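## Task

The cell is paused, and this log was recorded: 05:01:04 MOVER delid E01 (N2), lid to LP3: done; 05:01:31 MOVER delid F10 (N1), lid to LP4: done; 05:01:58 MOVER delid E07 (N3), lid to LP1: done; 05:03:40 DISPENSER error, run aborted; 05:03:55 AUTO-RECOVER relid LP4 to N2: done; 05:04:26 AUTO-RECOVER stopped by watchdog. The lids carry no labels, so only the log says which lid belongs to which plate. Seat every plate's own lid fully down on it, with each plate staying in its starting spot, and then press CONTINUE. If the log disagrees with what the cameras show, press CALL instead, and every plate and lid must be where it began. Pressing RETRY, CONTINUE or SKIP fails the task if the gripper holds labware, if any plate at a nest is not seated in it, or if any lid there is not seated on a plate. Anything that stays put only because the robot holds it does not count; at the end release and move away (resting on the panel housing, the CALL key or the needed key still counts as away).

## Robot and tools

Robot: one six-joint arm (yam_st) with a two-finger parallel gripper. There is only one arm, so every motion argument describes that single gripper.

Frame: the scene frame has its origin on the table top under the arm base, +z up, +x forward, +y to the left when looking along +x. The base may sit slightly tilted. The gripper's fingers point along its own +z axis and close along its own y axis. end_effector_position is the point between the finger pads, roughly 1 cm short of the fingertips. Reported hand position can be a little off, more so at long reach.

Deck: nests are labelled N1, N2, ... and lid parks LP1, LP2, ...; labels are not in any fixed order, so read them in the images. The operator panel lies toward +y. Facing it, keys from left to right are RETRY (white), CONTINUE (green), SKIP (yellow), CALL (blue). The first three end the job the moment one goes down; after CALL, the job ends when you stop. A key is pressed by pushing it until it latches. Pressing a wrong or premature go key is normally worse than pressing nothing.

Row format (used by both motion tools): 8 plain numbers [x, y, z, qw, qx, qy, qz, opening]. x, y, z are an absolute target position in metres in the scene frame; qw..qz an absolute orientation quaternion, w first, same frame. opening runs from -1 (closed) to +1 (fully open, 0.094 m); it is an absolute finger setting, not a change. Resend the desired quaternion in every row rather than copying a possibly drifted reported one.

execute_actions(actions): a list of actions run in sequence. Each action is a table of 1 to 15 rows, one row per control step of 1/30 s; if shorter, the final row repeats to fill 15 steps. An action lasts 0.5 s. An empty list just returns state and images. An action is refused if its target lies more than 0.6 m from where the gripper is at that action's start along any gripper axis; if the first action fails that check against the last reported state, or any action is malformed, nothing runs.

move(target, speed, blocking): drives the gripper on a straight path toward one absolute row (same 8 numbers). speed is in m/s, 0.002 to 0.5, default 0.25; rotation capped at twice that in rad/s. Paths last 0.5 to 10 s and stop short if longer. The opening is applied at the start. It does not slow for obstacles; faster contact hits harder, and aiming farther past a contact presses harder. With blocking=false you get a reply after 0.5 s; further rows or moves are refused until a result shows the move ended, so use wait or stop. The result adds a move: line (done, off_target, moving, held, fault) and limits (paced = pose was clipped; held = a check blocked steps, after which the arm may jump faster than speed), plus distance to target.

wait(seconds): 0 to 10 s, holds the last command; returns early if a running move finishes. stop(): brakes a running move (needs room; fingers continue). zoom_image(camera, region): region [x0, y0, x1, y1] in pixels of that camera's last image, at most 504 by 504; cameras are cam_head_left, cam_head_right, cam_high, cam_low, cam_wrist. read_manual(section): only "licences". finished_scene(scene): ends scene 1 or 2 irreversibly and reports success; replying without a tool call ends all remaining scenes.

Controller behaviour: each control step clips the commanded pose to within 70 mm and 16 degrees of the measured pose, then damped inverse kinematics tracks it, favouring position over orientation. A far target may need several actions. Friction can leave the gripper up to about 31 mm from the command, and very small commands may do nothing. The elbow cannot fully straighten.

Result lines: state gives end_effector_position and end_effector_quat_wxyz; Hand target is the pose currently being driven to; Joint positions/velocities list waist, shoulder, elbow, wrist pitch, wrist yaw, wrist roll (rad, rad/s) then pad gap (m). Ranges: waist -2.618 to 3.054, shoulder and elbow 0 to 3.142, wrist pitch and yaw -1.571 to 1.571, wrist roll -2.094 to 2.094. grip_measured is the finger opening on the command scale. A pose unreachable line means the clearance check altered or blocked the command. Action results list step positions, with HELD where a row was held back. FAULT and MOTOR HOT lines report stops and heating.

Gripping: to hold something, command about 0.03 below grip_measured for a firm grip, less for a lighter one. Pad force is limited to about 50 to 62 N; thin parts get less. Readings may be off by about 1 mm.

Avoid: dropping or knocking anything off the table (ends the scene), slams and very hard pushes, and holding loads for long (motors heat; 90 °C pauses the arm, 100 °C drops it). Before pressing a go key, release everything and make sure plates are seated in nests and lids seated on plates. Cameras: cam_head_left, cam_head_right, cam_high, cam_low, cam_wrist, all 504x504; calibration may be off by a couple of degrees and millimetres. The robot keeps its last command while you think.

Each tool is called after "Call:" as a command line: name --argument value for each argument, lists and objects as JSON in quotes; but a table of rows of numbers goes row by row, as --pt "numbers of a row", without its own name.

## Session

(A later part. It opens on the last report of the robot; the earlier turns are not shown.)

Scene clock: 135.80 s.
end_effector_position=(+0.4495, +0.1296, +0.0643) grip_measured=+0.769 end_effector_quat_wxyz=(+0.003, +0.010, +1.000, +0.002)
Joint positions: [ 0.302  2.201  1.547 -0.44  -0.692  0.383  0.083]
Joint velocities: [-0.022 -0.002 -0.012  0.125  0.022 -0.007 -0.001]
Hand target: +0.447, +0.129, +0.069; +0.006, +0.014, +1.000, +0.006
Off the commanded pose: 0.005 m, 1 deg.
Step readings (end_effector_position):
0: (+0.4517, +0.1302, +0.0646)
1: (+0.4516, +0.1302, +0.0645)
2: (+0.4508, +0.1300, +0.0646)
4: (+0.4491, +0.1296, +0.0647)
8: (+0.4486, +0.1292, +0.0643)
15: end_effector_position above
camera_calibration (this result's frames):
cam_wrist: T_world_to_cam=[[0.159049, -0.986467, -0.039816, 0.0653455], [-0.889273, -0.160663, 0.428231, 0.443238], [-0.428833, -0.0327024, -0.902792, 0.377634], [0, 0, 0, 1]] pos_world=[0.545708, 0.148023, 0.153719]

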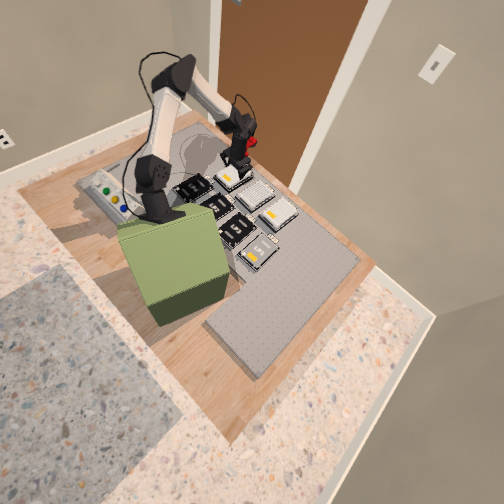

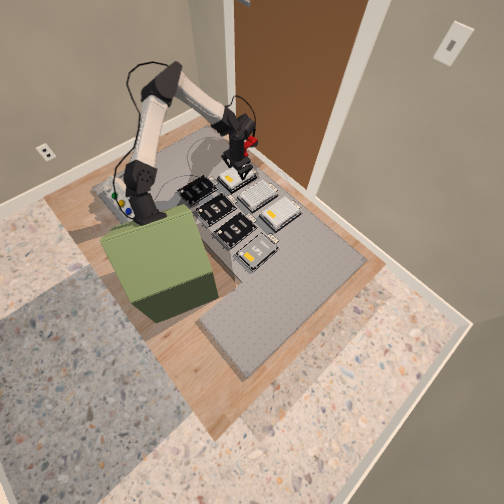

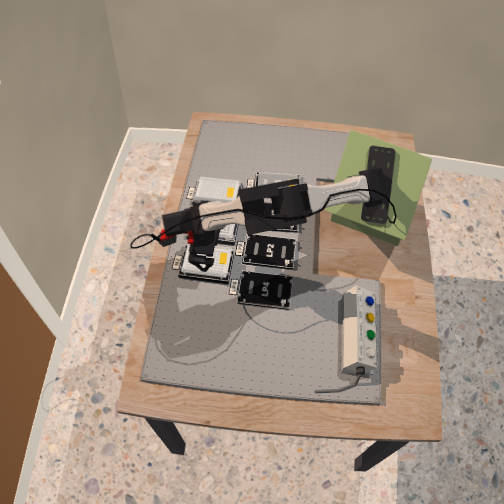

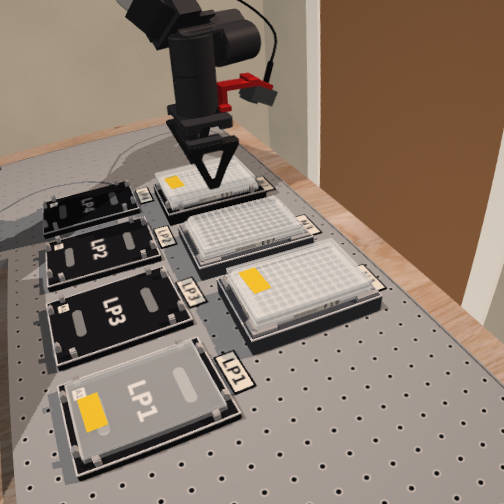

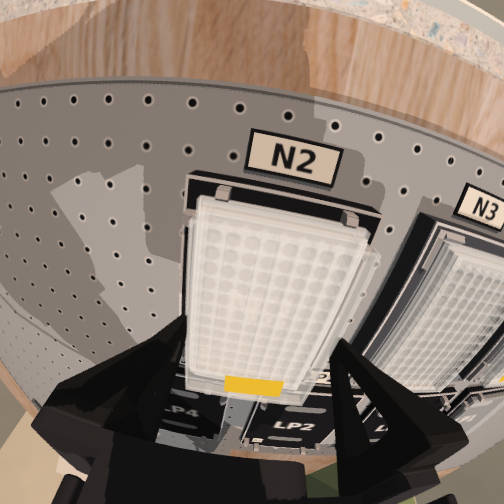

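Call:
execute_actions --actions '[[[0.4535,0.132,0.069,0.002,0.014,0.9999,0.002,0.74]],[[0.4535,0.132,0.069,0.002,0.014,0.9999,0.002,0.74]]]'

Scene clock: 137.13 s.
end_effector_position=(+0.4461, +0.1284, +0.0643) grip_measured=+0.769 end_effector_quat_wxyz=(-0.003, +0.016, +1.000, +0.000)
Joint positions: [ 0.302  2.201  1.547 -0.457 -0.692  0.383  0.083]
Joint velocities: [-0.007 -0.012  0.017 -0.081 -0.022  0.037 -0.   ]
Hand target: +0.453, +0.132, +0.069; +0.002, +0.014, +1.000, +0.002
Off the commanded pose: 0.009 m, 1 deg.
Step readings (end_effector_position; steps 1 to 15: 1st action; 16 to 30: 2nd action):
0: (+0.4497, +0.1297, +0.0643)
1: (+0.4493, +0.1296, +0.0643)
2: (+0.4487, +0.1293, +0.0643)
4: (+0.4477, +0.1289, +0.0643)
8: (+0.4467, +0.1286, +0.0643)
15: (+0.4462, +0.1284, +0.0643)
16: (+0.4461, +0.1284, +0.0643)
17: (+0.4461, +0.1284, +0.0643)
19: (+0.4461, +0.1284, +0.0643)
23: (+0.4461, +0.1284, +0.0643)
30: end_effector_position above
camera_calibration (this result's frames):
cam_wrist: T_world_to_cam=[[0.147785, -0.988307, -0.0375401, 0.0698336], [-0.885514, -0.149128, 0.440029, 0.436161], [-0.440482, -0.0317874, -0.897198, 0.380879], [0, 0, 0, 1]] pos_world=[0.543677, 0.146168, 0.152422]

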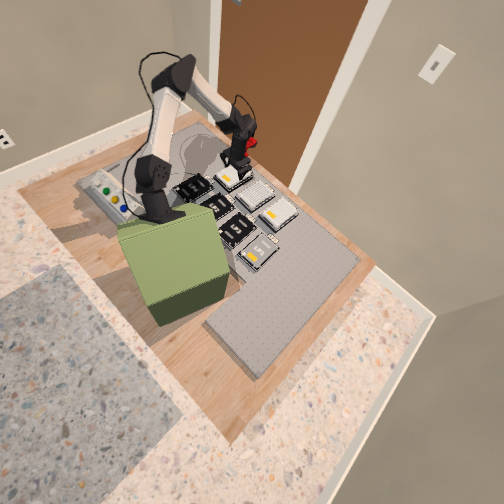

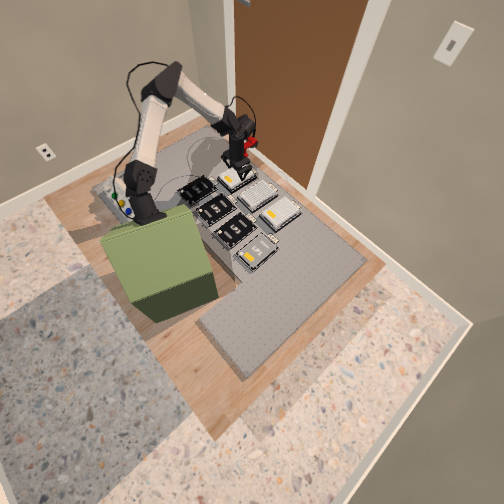

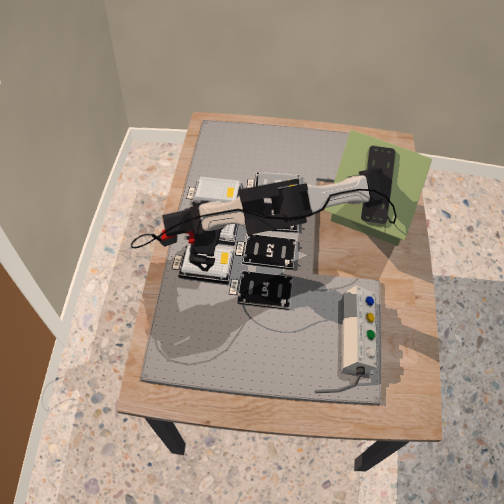

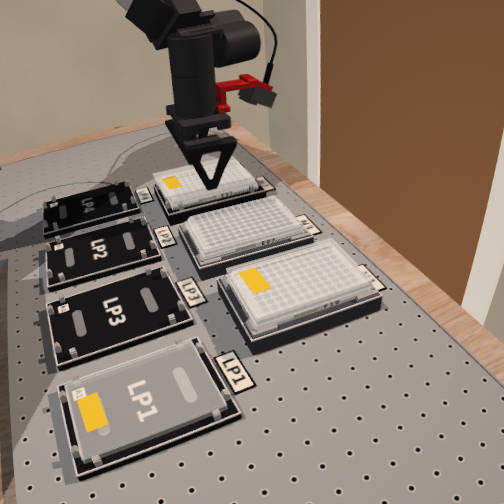

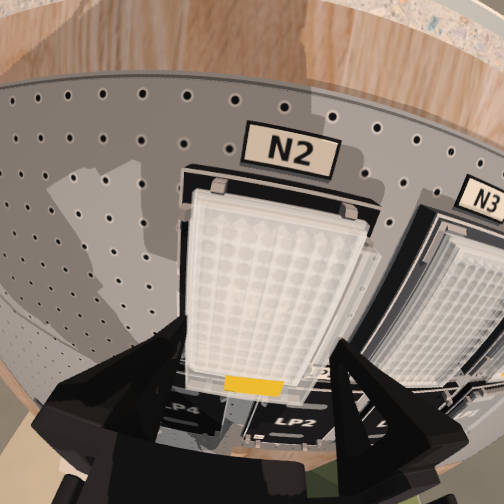

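Call:
execute_actions --actions '[[[0.462,0.137,0.071,0,0.014,0.9999,0,0.74]]]'

Scene clock: 138.30 s.
end_effector_position=(+0.4591, +0.1395, +0.0715) grip_measured=+0.769 end_effector_quat_wxyz=(+0.002, +0.011, +1.000, +0.002)
Joint positions: [ 0.302  2.208  1.618 -0.507 -0.692  0.383  0.083]
Joint velocities: [-0.022  0.007  0.017 -0.037 -0.051 -0.022 -0.001]
Hand target: +0.462, +0.137, +0.071; +0.000, +0.014, +1.000, +0.000
Off the commanded pose: 0.004 m, 0 deg.
Step readings (end_effector_position):
0: (+0.4461, +0.1283, +0.0643)
1: (+0.4467, +0.1292, +0.0651)
2: (+0.4488, +0.1307, +0.0658)
4: (+0.4551, +0.1355, +0.0686)
8: (+0.4617, +0.1404, +0.0715)
15: end_effector_position above
camera_calibration (this result's frames):
cam_wrist: T_world_to_cam=[[0.157544, -0.986708, -0.0398448, 0.0746454], [-0.888737, -0.15926, 0.429864, 0.449732], [-0.430496, -0.0323111, -0.902014, 0.389213], [0, 0, 0, 1]] pos_world=[0.555488, 0.157853, 0.160726]

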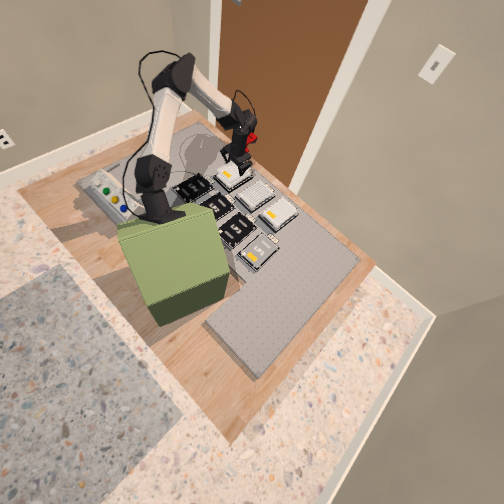

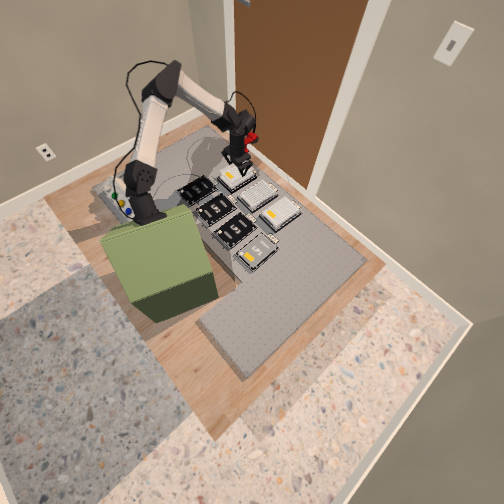

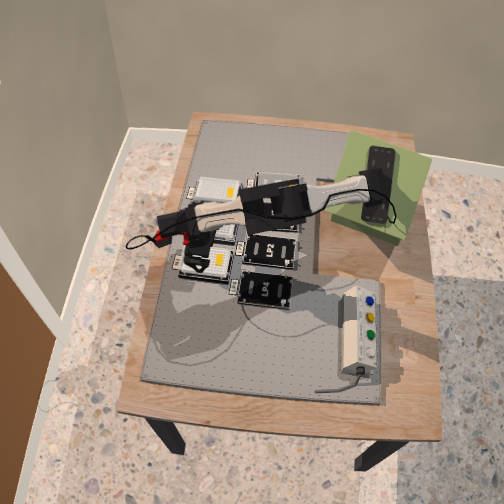

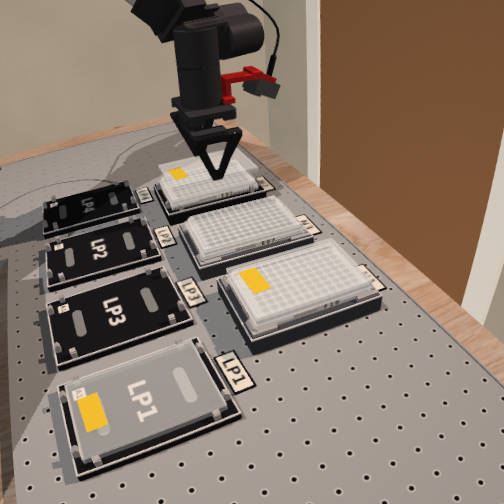

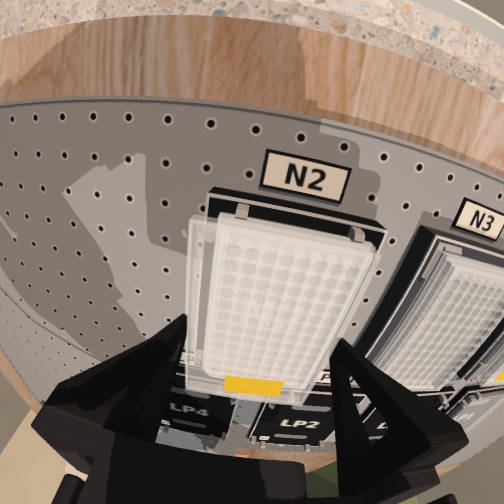

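Call:
move --target '[0.449,0.129,0.068,0,0.014,0.9999,0,0.74]' --speed 0.08

Scene clock: 140.53 s.
end_effector_position=(+0.4519, +0.1327, +0.0668) grip_measured=+0.769 end_effector_quat_wxyz=(-0.002, +0.015, +1.000, +0.001)
Joint positions: [ 0.302  2.208  1.582 -0.483 -0.692  0.383  0.083]
Joint velocities: [ 0.002  0.002  0.012 -0.022  0.007 -0.066  0.   ]
Hand target: +0.449, +0.129, +0.068; -0.000, +0.014, +1.000, -0.000
Off the commanded pose: 0.005 m, 0 deg.
move: done
camera_calibration (this result's frames):
cam_wrist: T_world_to_cam=[[0.150036, -0.987947, -0.0380819, 0.072335], [-0.886276, -0.151467, 0.43769, 0.441647], [-0.438183, -0.0319183, -0.898319, 0.384859], [0, 0, 0, 1]] pos_world=[0.549207, 0.150642, 0.155176]

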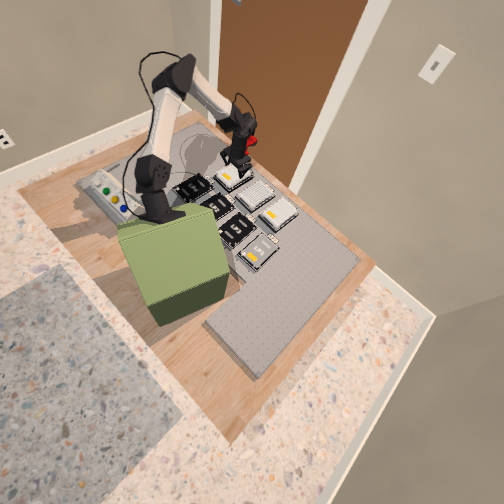

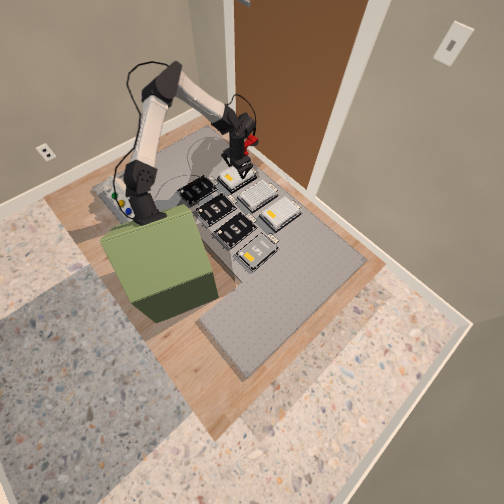

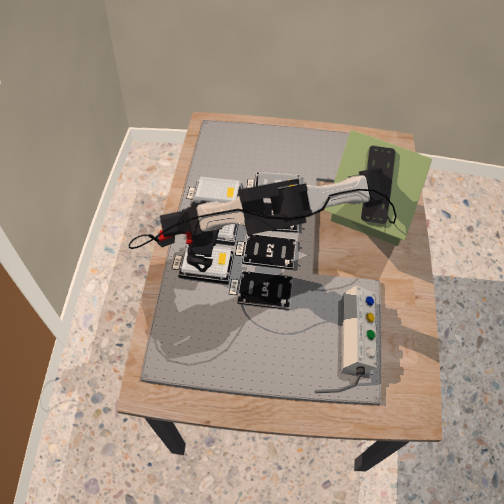

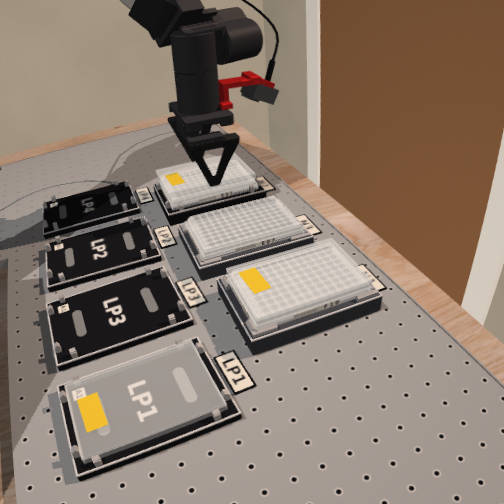

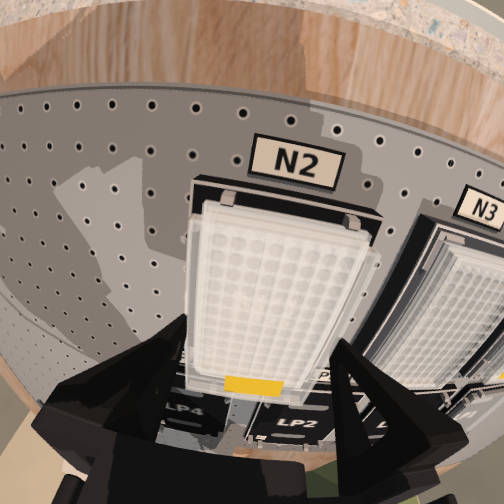

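Call:
zoom_image --camera "cam_wrist" --region '[160,160,420,420]'

Call:
zoom_image --camera "cam_high" --region '[150,200,270,300]'

Region (160, 160, 420, 420) of cam_wrist's 504x504 image, scaled by 1.938, with more detail than that image has.

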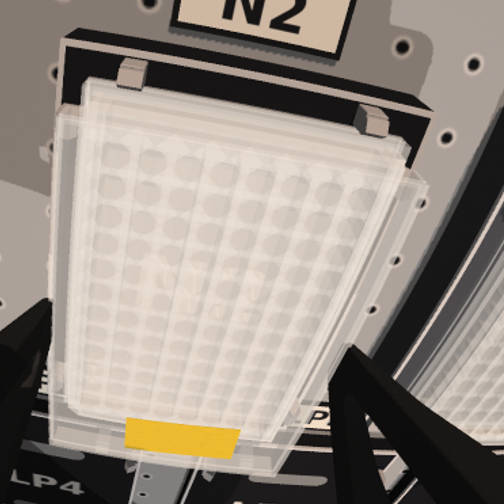

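Region (150, 200, 270, 300) of cam_high's 504x504 image, scaled by 4.200, with more detail than that image has.

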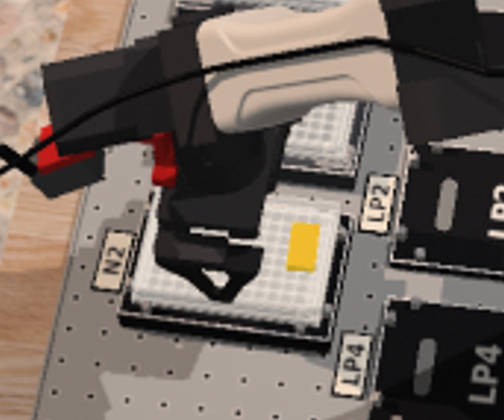

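Call:
execute_actions --actions '[[[0.4514,0.1274,0.068,0.006,0.014,0.9999,-0.004,0.74]]]'

Scene clock: 143.57 s.
end_effector_position=(+0.4554, +0.1332, +0.0668) grip_measured=+0.769 end_effector_quat_wxyz=(+0.005, +0.010, +1.000, +0.001)
Joint positions: [ 0.302  2.208  1.582 -0.466 -0.687  0.383  0.083]
Joint velocities: [ 0.012 -0.007 -0.017  0.066 -0.066 -0.007 -0.   ]
Hand target: +0.451, +0.127, +0.068; +0.006, +0.014, +1.000, -0.004
Off the commanded pose: 0.007 m, 1 deg.
Step readings (end_effector_position):
0: (+0.4527, +0.1330, +0.0668)
1: (+0.4529, +0.1330, +0.0668)
2: (+0.4534, +0.1330, +0.0668)
4: (+0.4542, +0.1331, +0.0668)
8: (+0.4550, +0.1332, +0.0668)
15: end_effector_position above
camera_calibration (this result's frames):
cam_wrist: T_world_to_cam=[[0.160819, -0.986323, -0.0361069, 0.0670056], [-0.890466, -0.160773, 0.425702, 0.448717], [-0.425685, -0.0363088, -0.904143, 0.381677], [0, 0, 0, 1]] pos_world=[0.551266, 0.152089, 0.15649]

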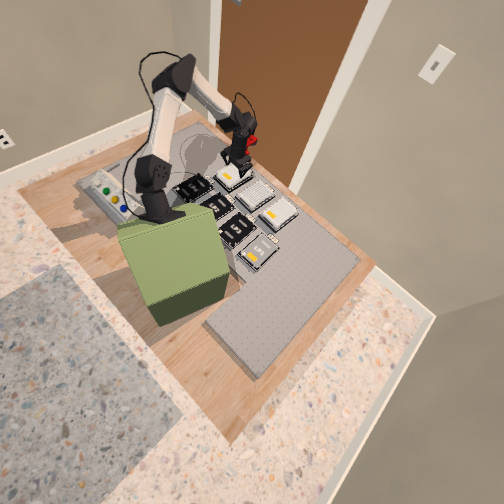

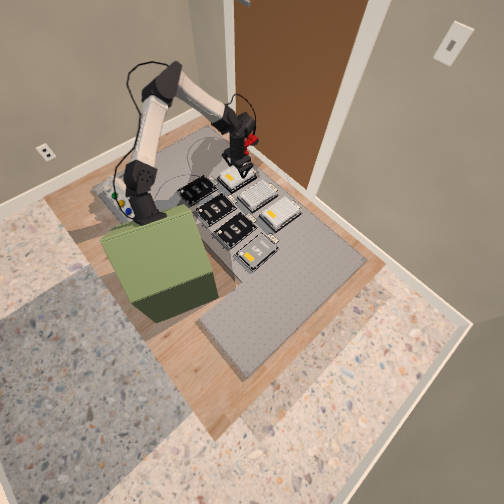

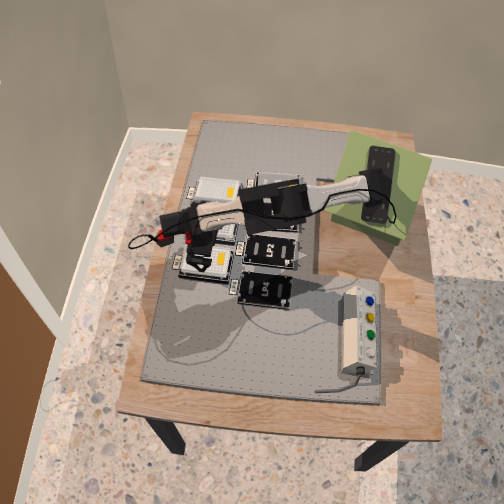

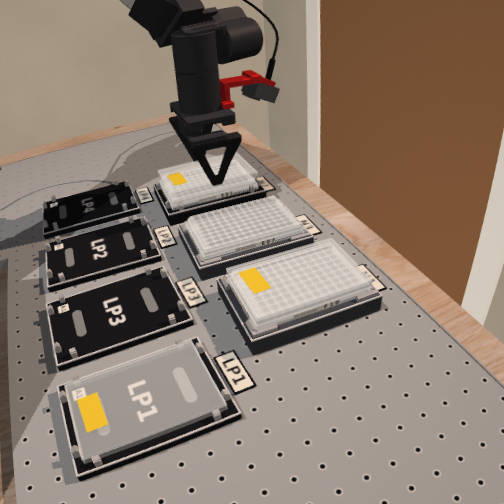

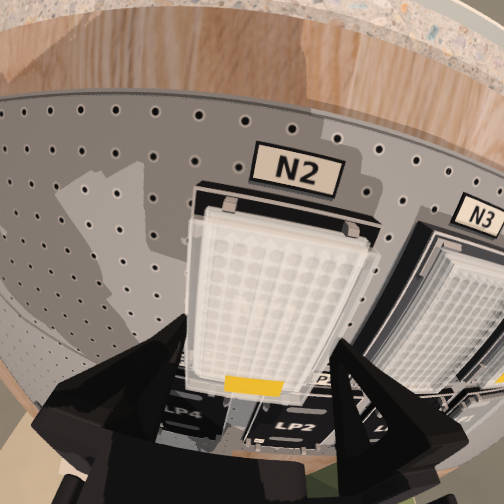

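Call:
execute_actions --actions '[[[0.4498,0.1266,0.068,0.002,0.014,0.9999,-0.006,0.74]]]'

Scene clock: 144.43 s.
end_effector_position=(+0.4555, +0.1331, +0.0668) grip_measured=+0.769 end_effector_quat_wxyz=(+0.005, +0.009, +1.000, +0.001)
Joint positions: [ 0.302  2.208  1.582 -0.466 -0.687  0.383  0.083]
Joint velocities: [-0.007 -0.017  0.007 -0.022 -0.022 -0.066  0.   ]
Hand target: +0.450, +0.127, +0.068; +0.002, +0.014, +1.000, -0.006
Off the commanded pose: 0.009 m, 1 deg.
Step readings (end_effector_position):
0: (+0.4555, +0.1331, +0.0668)
1: (+0.4555, +0.1331, +0.0668)
2: (+0.4555, +0.1331, +0.0668)
4: (+0.4555, +0.1331, +0.0668)
8: (+0.4555, +0.1331, +0.0668)
15: end_effector_position above
camera_calibration (this result's frames):
cam_wrist: T_world_to_cam=[[0.16107, -0.986307, -0.0354167, 0.0667302], [-0.890661, -0.160723, 0.425313, 0.448917], [-0.425181, -0.0369609, -0.904353, 0.381597], [0, 0, 0, 1]] pos_world=[0.551332, 0.152072, 0.156532]

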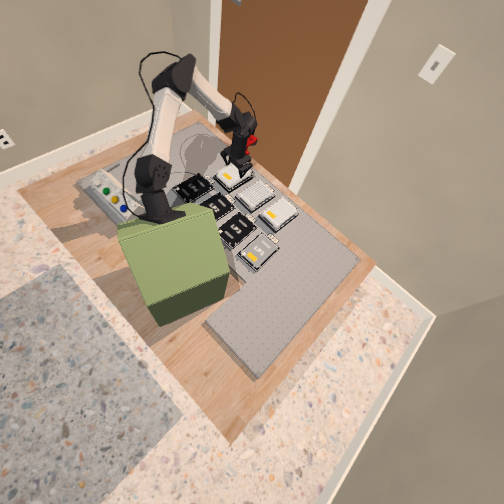

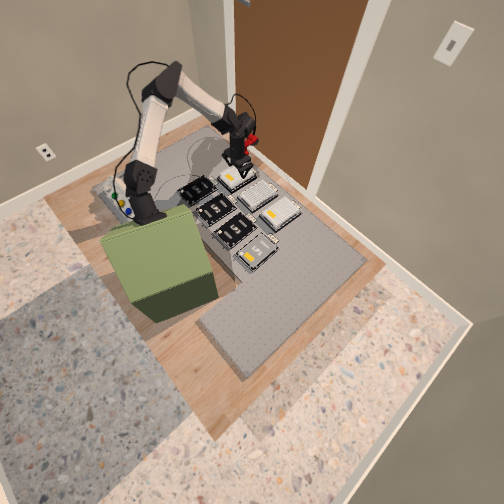

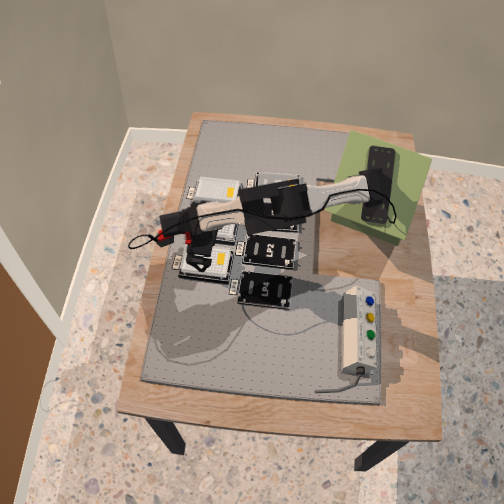

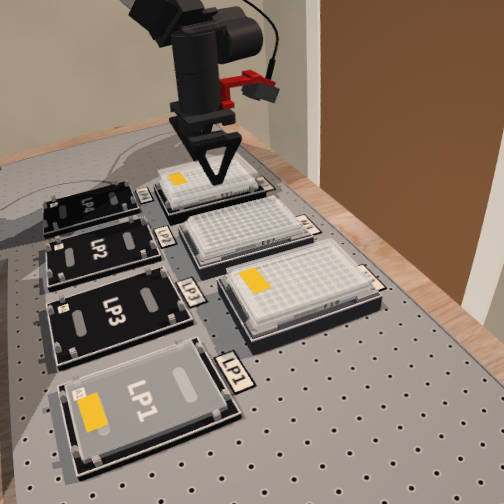

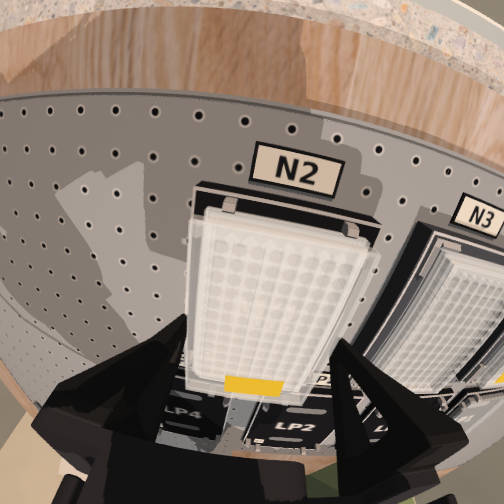

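Call:
execute_actions --actions '[[[0.4488,0.1266,0.068,-0.001,0.016,0.9999,-0.006,0.74]]]'

Scene clock: 145.23 s.
end_effector_position=(+0.4555, +0.1331, +0.0668) grip_measured=+0.769 end_effector_quat_wxyz=(+0.005, +0.009, +1.000, +0.001)
Joint positions: [ 0.302  2.208  1.582 -0.466 -0.687  0.383  0.083]
Joint velocities: [ 0.002 -0.007 -0.012 -0.022  0.022 -0.022  0.001]
Hand target: +0.449, +0.127, +0.068; -0.001, +0.016, +1.000, -0.006
Off the commanded pose: 0.009 m, 1 deg.
Step readings (end_effector_position):
0: (+0.4555, +0.1331, +0.0668)
1: (+0.4555, +0.1331, +0.0668)
2: (+0.4555, +0.1331, +0.0668)
4: (+0.4555, +0.1331, +0.0668)
8: (+0.4555, +0.1331, +0.0668)
15: end_effector_position above
camera_calibration (this result's frames):
cam_wrist: T_world_to_cam=[[0.16107, -0.986307, -0.0354167, 0.0667302], [-0.890661, -0.160723, 0.425313, 0.448917], [-0.425181, -0.0369609, -0.904353, 0.381597], [0, 0, 0, 1]] pos_world=[0.551332, 0.152072, 0.156532]

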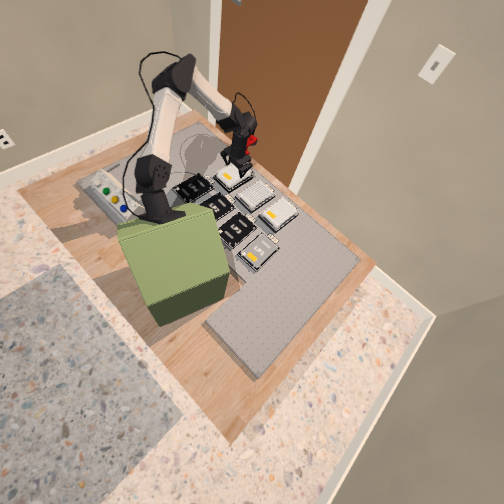

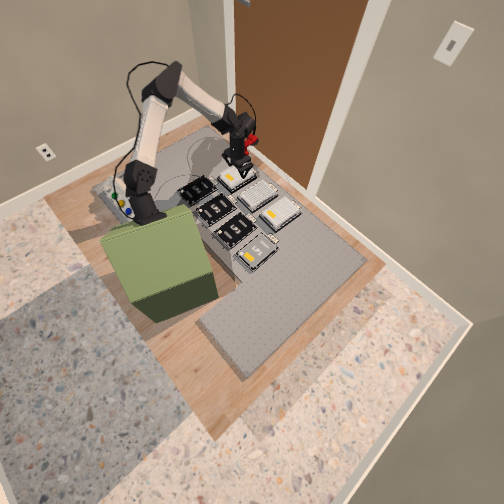

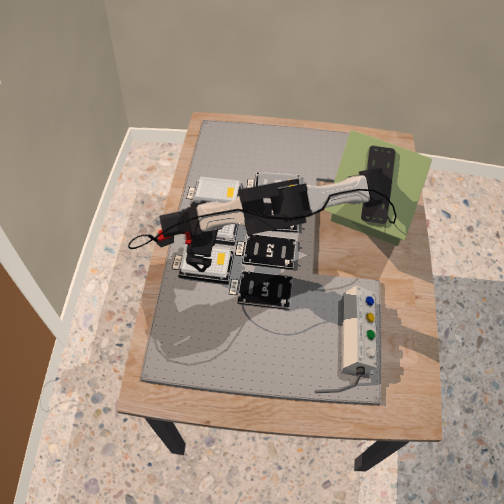

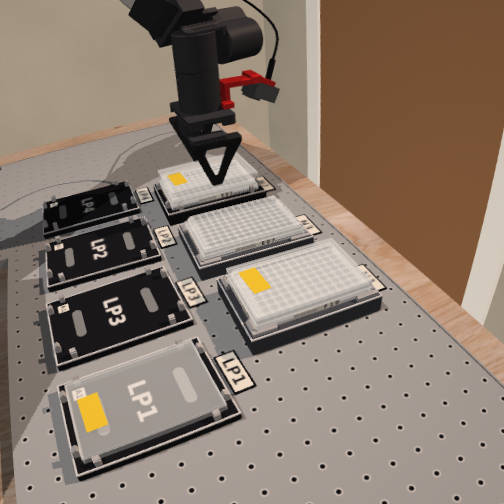

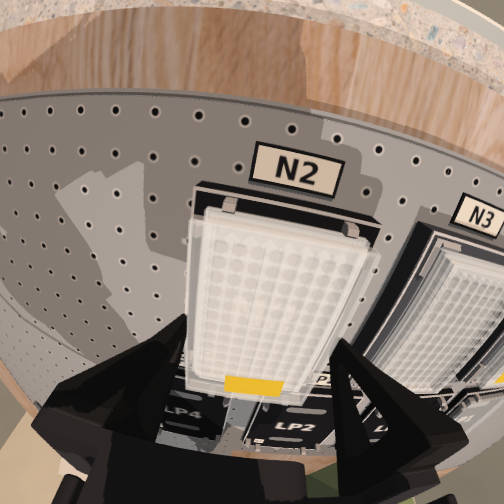

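Call:
execute_actions --actions '[[[0.4466,0.1250,0.068,-0.006,0.016,0.9999,-0.010,0.74],[0.4466,0.1250,0.068,-0.006,0.016,0.9999,-0.010,0.74],[0.4495,0.1270,0.068,0.001,0.016,0.9999,-0.005,0.74]]]'

Scene clock: 146.00 s.
end_effector_position=(+0.4548, +0.1327, +0.0668) grip_measured=+0.769 end_effector_quat_wxyz=(+0.004, +0.009, +1.000, -0.000)
Joint positions: [ 0.302  2.208  1.582 -0.47  -0.686  0.379  0.083]
Joint velocities: [-0.007  0.012  0.002 -0.081  0.022 -0.007  0.   ]
Hand target: +0.450, +0.127, +0.068; +0.001, +0.016, +1.000, -0.005
Off the commanded pose: 0.008 m, 1 deg.
Step readings (end_effector_position):
0: (+0.4555, +0.1331, +0.0668)
1: (+0.4552, +0.1329, +0.0668)
2: (+0.4549, +0.1327, +0.0668)
4: (+0.4548, +0.1327, +0.0668)
8: (+0.4548, +0.1327, +0.0668)
15: end_effector_position above
camera_calibration (this result's frames):
cam_wrist: T_world_to_cam=[[0.161971, -0.986207, -0.034074, 0.0659316], [-0.889439, -0.160859, 0.427812, 0.447534], [-0.427393, -0.0389864, -0.903225, 0.382482], [0, 0, 0, 1]] pos_world=[0.550844, 0.151924, 0.156253]

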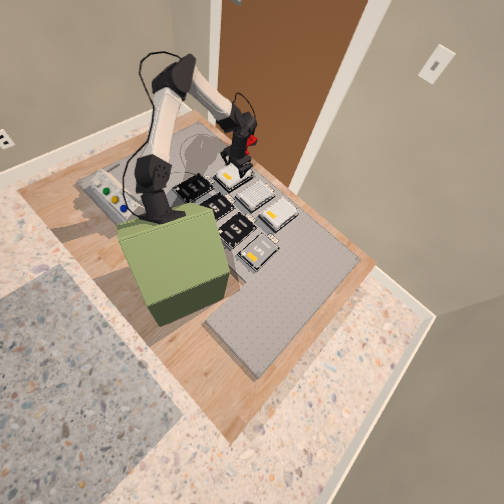

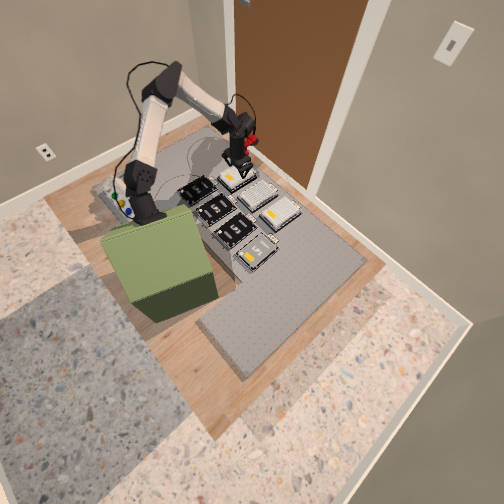

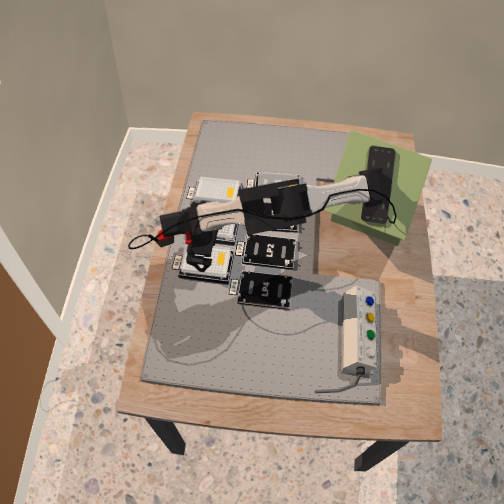

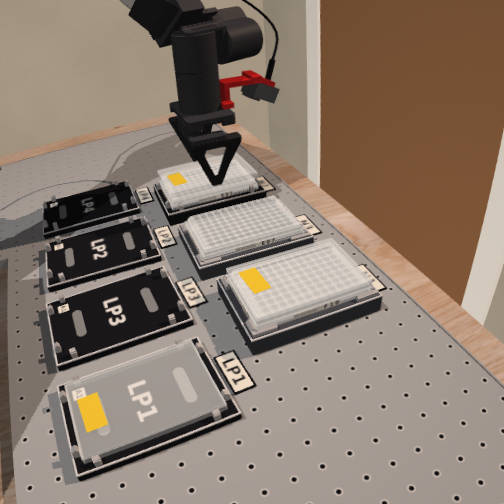

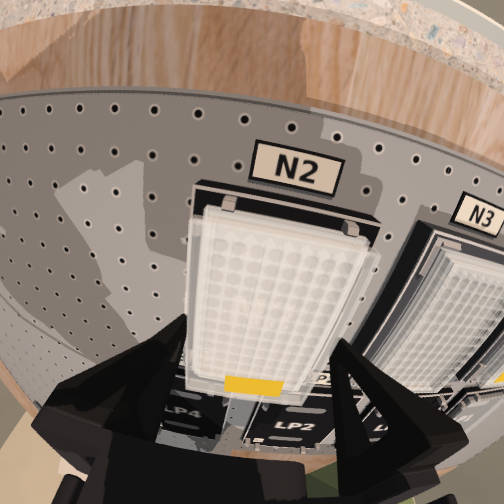

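Pulses give fine steps. Repeat, a little longer.

Call:
execute_actions --actions '[[[0.4466,0.1250,0.068,-0.006,0.018,0.9999,-0.010,0.74],[0.4466,0.1250,0.068,-0.006,0.018,0.9999,-0.010,0.74],[0.4466,0.1250,0.068,-0.006,0.018,0.9999,-0.010,0.74],[0.4466,0.1250,0.068,-0.006,0.018,0.9999,-0.010,0.74],[0.4495,0.1270,0.068,0.001,0.016,0.9999,-0.005,0.74]]]'

Scene clock: 146.97 s.
end_effector_position=(+0.4538, +0.1322, +0.0668) grip_measured=+0.769 end_effector_quat_wxyz=(+0.002, +0.010, +1.000, -0.001)
Joint positions: [ 0.302  2.208  1.582 -0.475 -0.685  0.377  0.083]
Joint velocities: [ 0.002 -0.012 -0.012 -0.022 -0.022 -0.007 -0.   ]
Hand target: +0.450, +0.127, +0.068; +0.001, +0.016, +1.000, -0.005
Off the commanded pose: 0.007 m, 1 deg.
Step readings (end_effector_position):
0: (+0.4548, +0.1327, +0.0668)
1: (+0.4547, +0.1326, +0.0668)
2: (+0.4544, +0.1325, +0.0668)
4: (+0.4538, +0.1322, +0.0668)
8: (+0.4538, +0.1322, +0.0668)
15: end_effector_position above
camera_calibration (this result's frames):
cam_wrist: T_world_to_cam=[[0.160375, -0.986508, -0.032897, 0.0663361], [-0.888073, -0.15876, 0.431418, 0.445425], [-0.43082, -0.039974, -0.901552, 0.383601], [0, 0, 0, 1]] pos_world=[0.550194, 0.151491, 0.155854]

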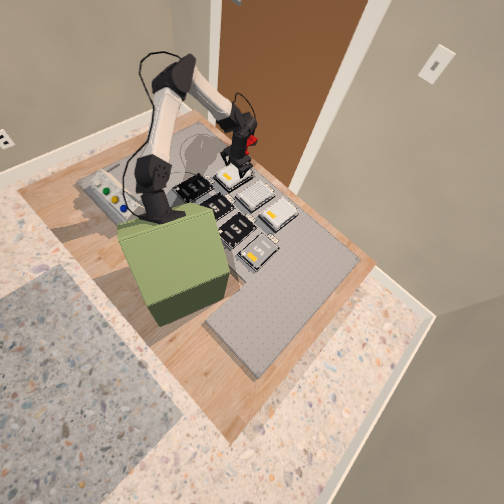

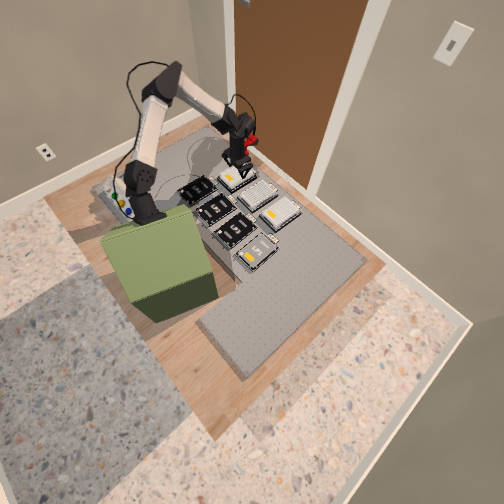

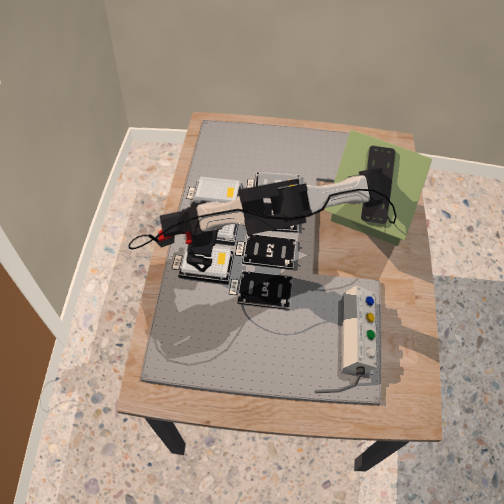

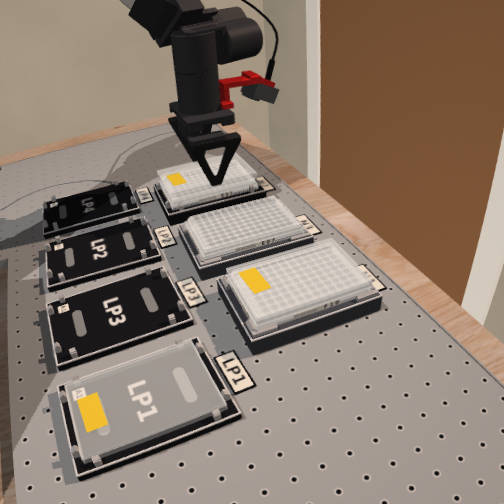

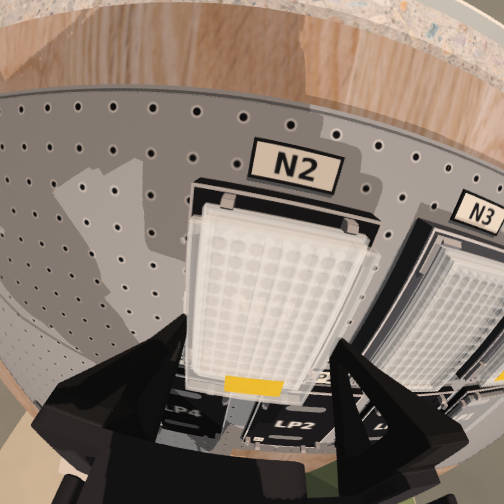

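Call:
execute_actions --actions '[[[0.4495,0.1270,0.068,0.001,0.016,0.9999,-0.005,0.78],[0.4495,0.1270,0.068,0.001,0.016,0.9999,-0.005,0.78],[0.4495,0.1270,0.068,0.001,0.016,0.9999,-0.005,0.78],[0.4495,0.1270,0.068,0.001,0.016,0.9999,-0.005,0.78],[0.4495,0.1270,0.068,0.001,0.016,0.9999,-0.005,0.80],[0.4495,0.1270,0.068,0.001,0.016,0.9999,-0.005,0.80],[0.4495,0.1270,0.068,0.001,0.016,0.9999,-0.005,0.80],[0.4495,0.1270,0.068,0.001,0.016,0.9999,-0.005,0.80],[0.4495,0.1270,0.068,0.001,0.016,0.9999,-0.005,0.83],[0.4495,0.1270,0.068,0.001,0.016,0.9999,-0.005,0.83],[0.4495,0.1270,0.068,0.001,0.016,0.9999,-0.005,0.83],[0.4495,0.1270,0.068,0.001,0.016,0.9999,-0.005,0.9]]]'

Call:
zoom_image --camera "cam_low" --region '[140,130,300,240]'

Call:
zoom_image --camera "cam_wrist" --region '[160,160,420,420]'

Scene clock: 148.43 s.
end_effector_position=(+0.4538, +0.1322, +0.0668) grip_measured=+0.897 end_effector_quat_wxyz=(+0.002, +0.010, +1.000, -0.001)
Joint positions: [ 0.302  2.208  1.582 -0.475 -0.685  0.377  0.089]
Joint velocities: [ 0.012 -0.002 -0.027 -0.051 -0.051 -0.081 -0.   ]
Hand target: +0.450, +0.127, +0.068; +0.001, +0.016, +1.000, -0.005
Off the commanded pose: 0.007 m, 1 deg.
Step readings (end_effector_position):
0: (+0.4538, +0.1322, +0.0668)
1: (+0.4538, +0.1322, +0.0668)
2: (+0.4538, +0.1322, +0.0668)
4: (+0.4538, +0.1322, +0.0668)
8: (+0.4538, +0.1322, +0.0668)
15: end_effector_position above
camera_calibration (this result's frames):
cam_wrist: T_world_to_cam=[[0.160375, -0.986508, -0.032897, 0.0663361], [-0.888073, -0.15876, 0.431418, 0.445425], [-0.43082, -0.039974, -0.901552, 0.383601], [0, 0, 0, 1]] pos_world=[0.550194, 0.151491, 0.155854]

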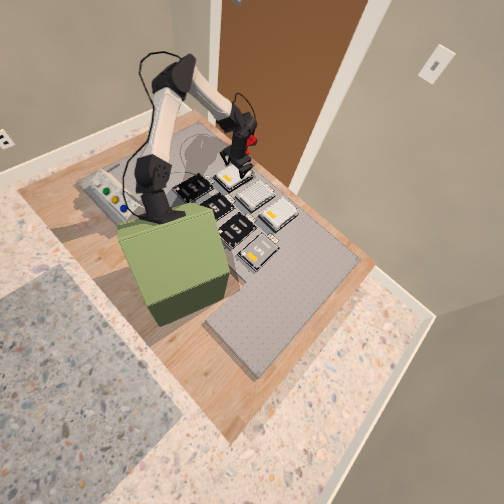

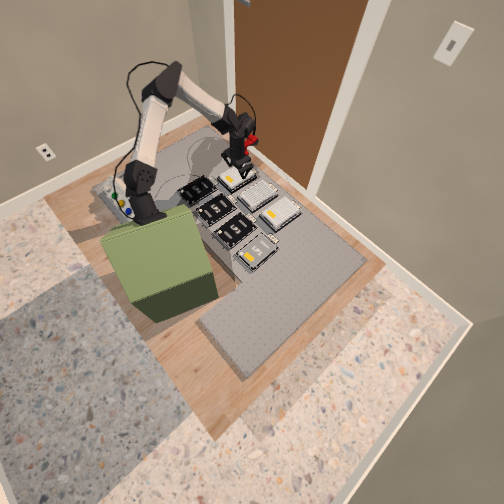

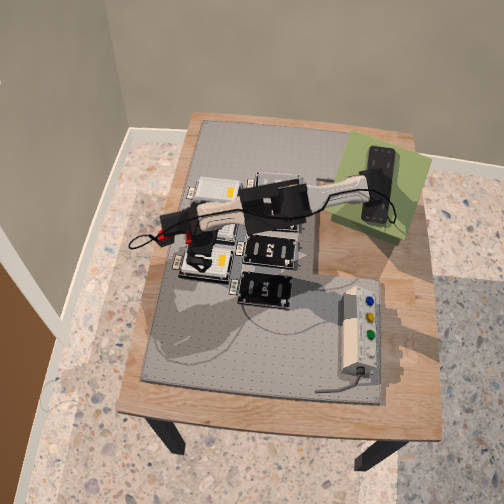

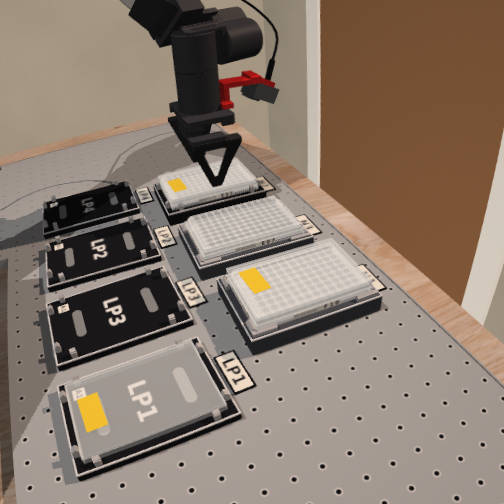

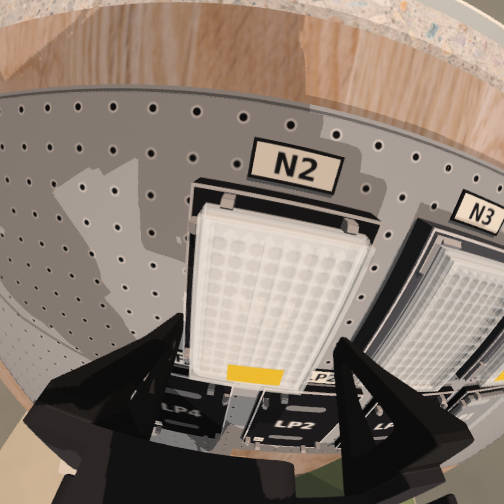

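Region (140, 130, 300, 240) of cam_low's 504x504 image, scaled by 3.150, with more detail than that image has; it fills the top 346 rows of this view, and the rest is white.

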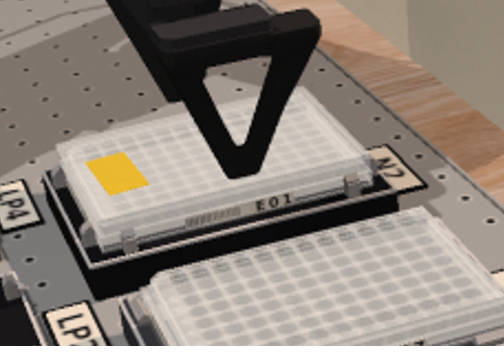

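Region (160, 160, 420, 420) of cam_wrist's 504x504 image, scaled by 1.938, with more detail than that image has.

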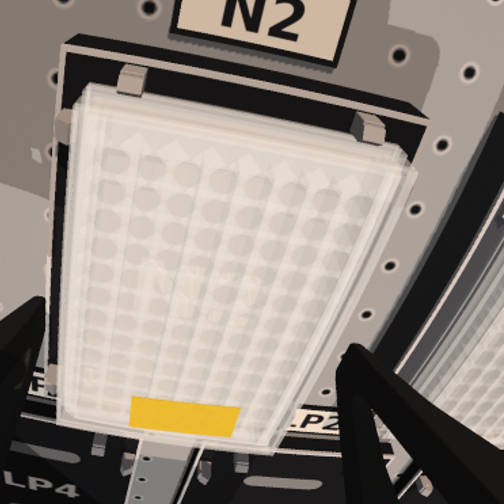

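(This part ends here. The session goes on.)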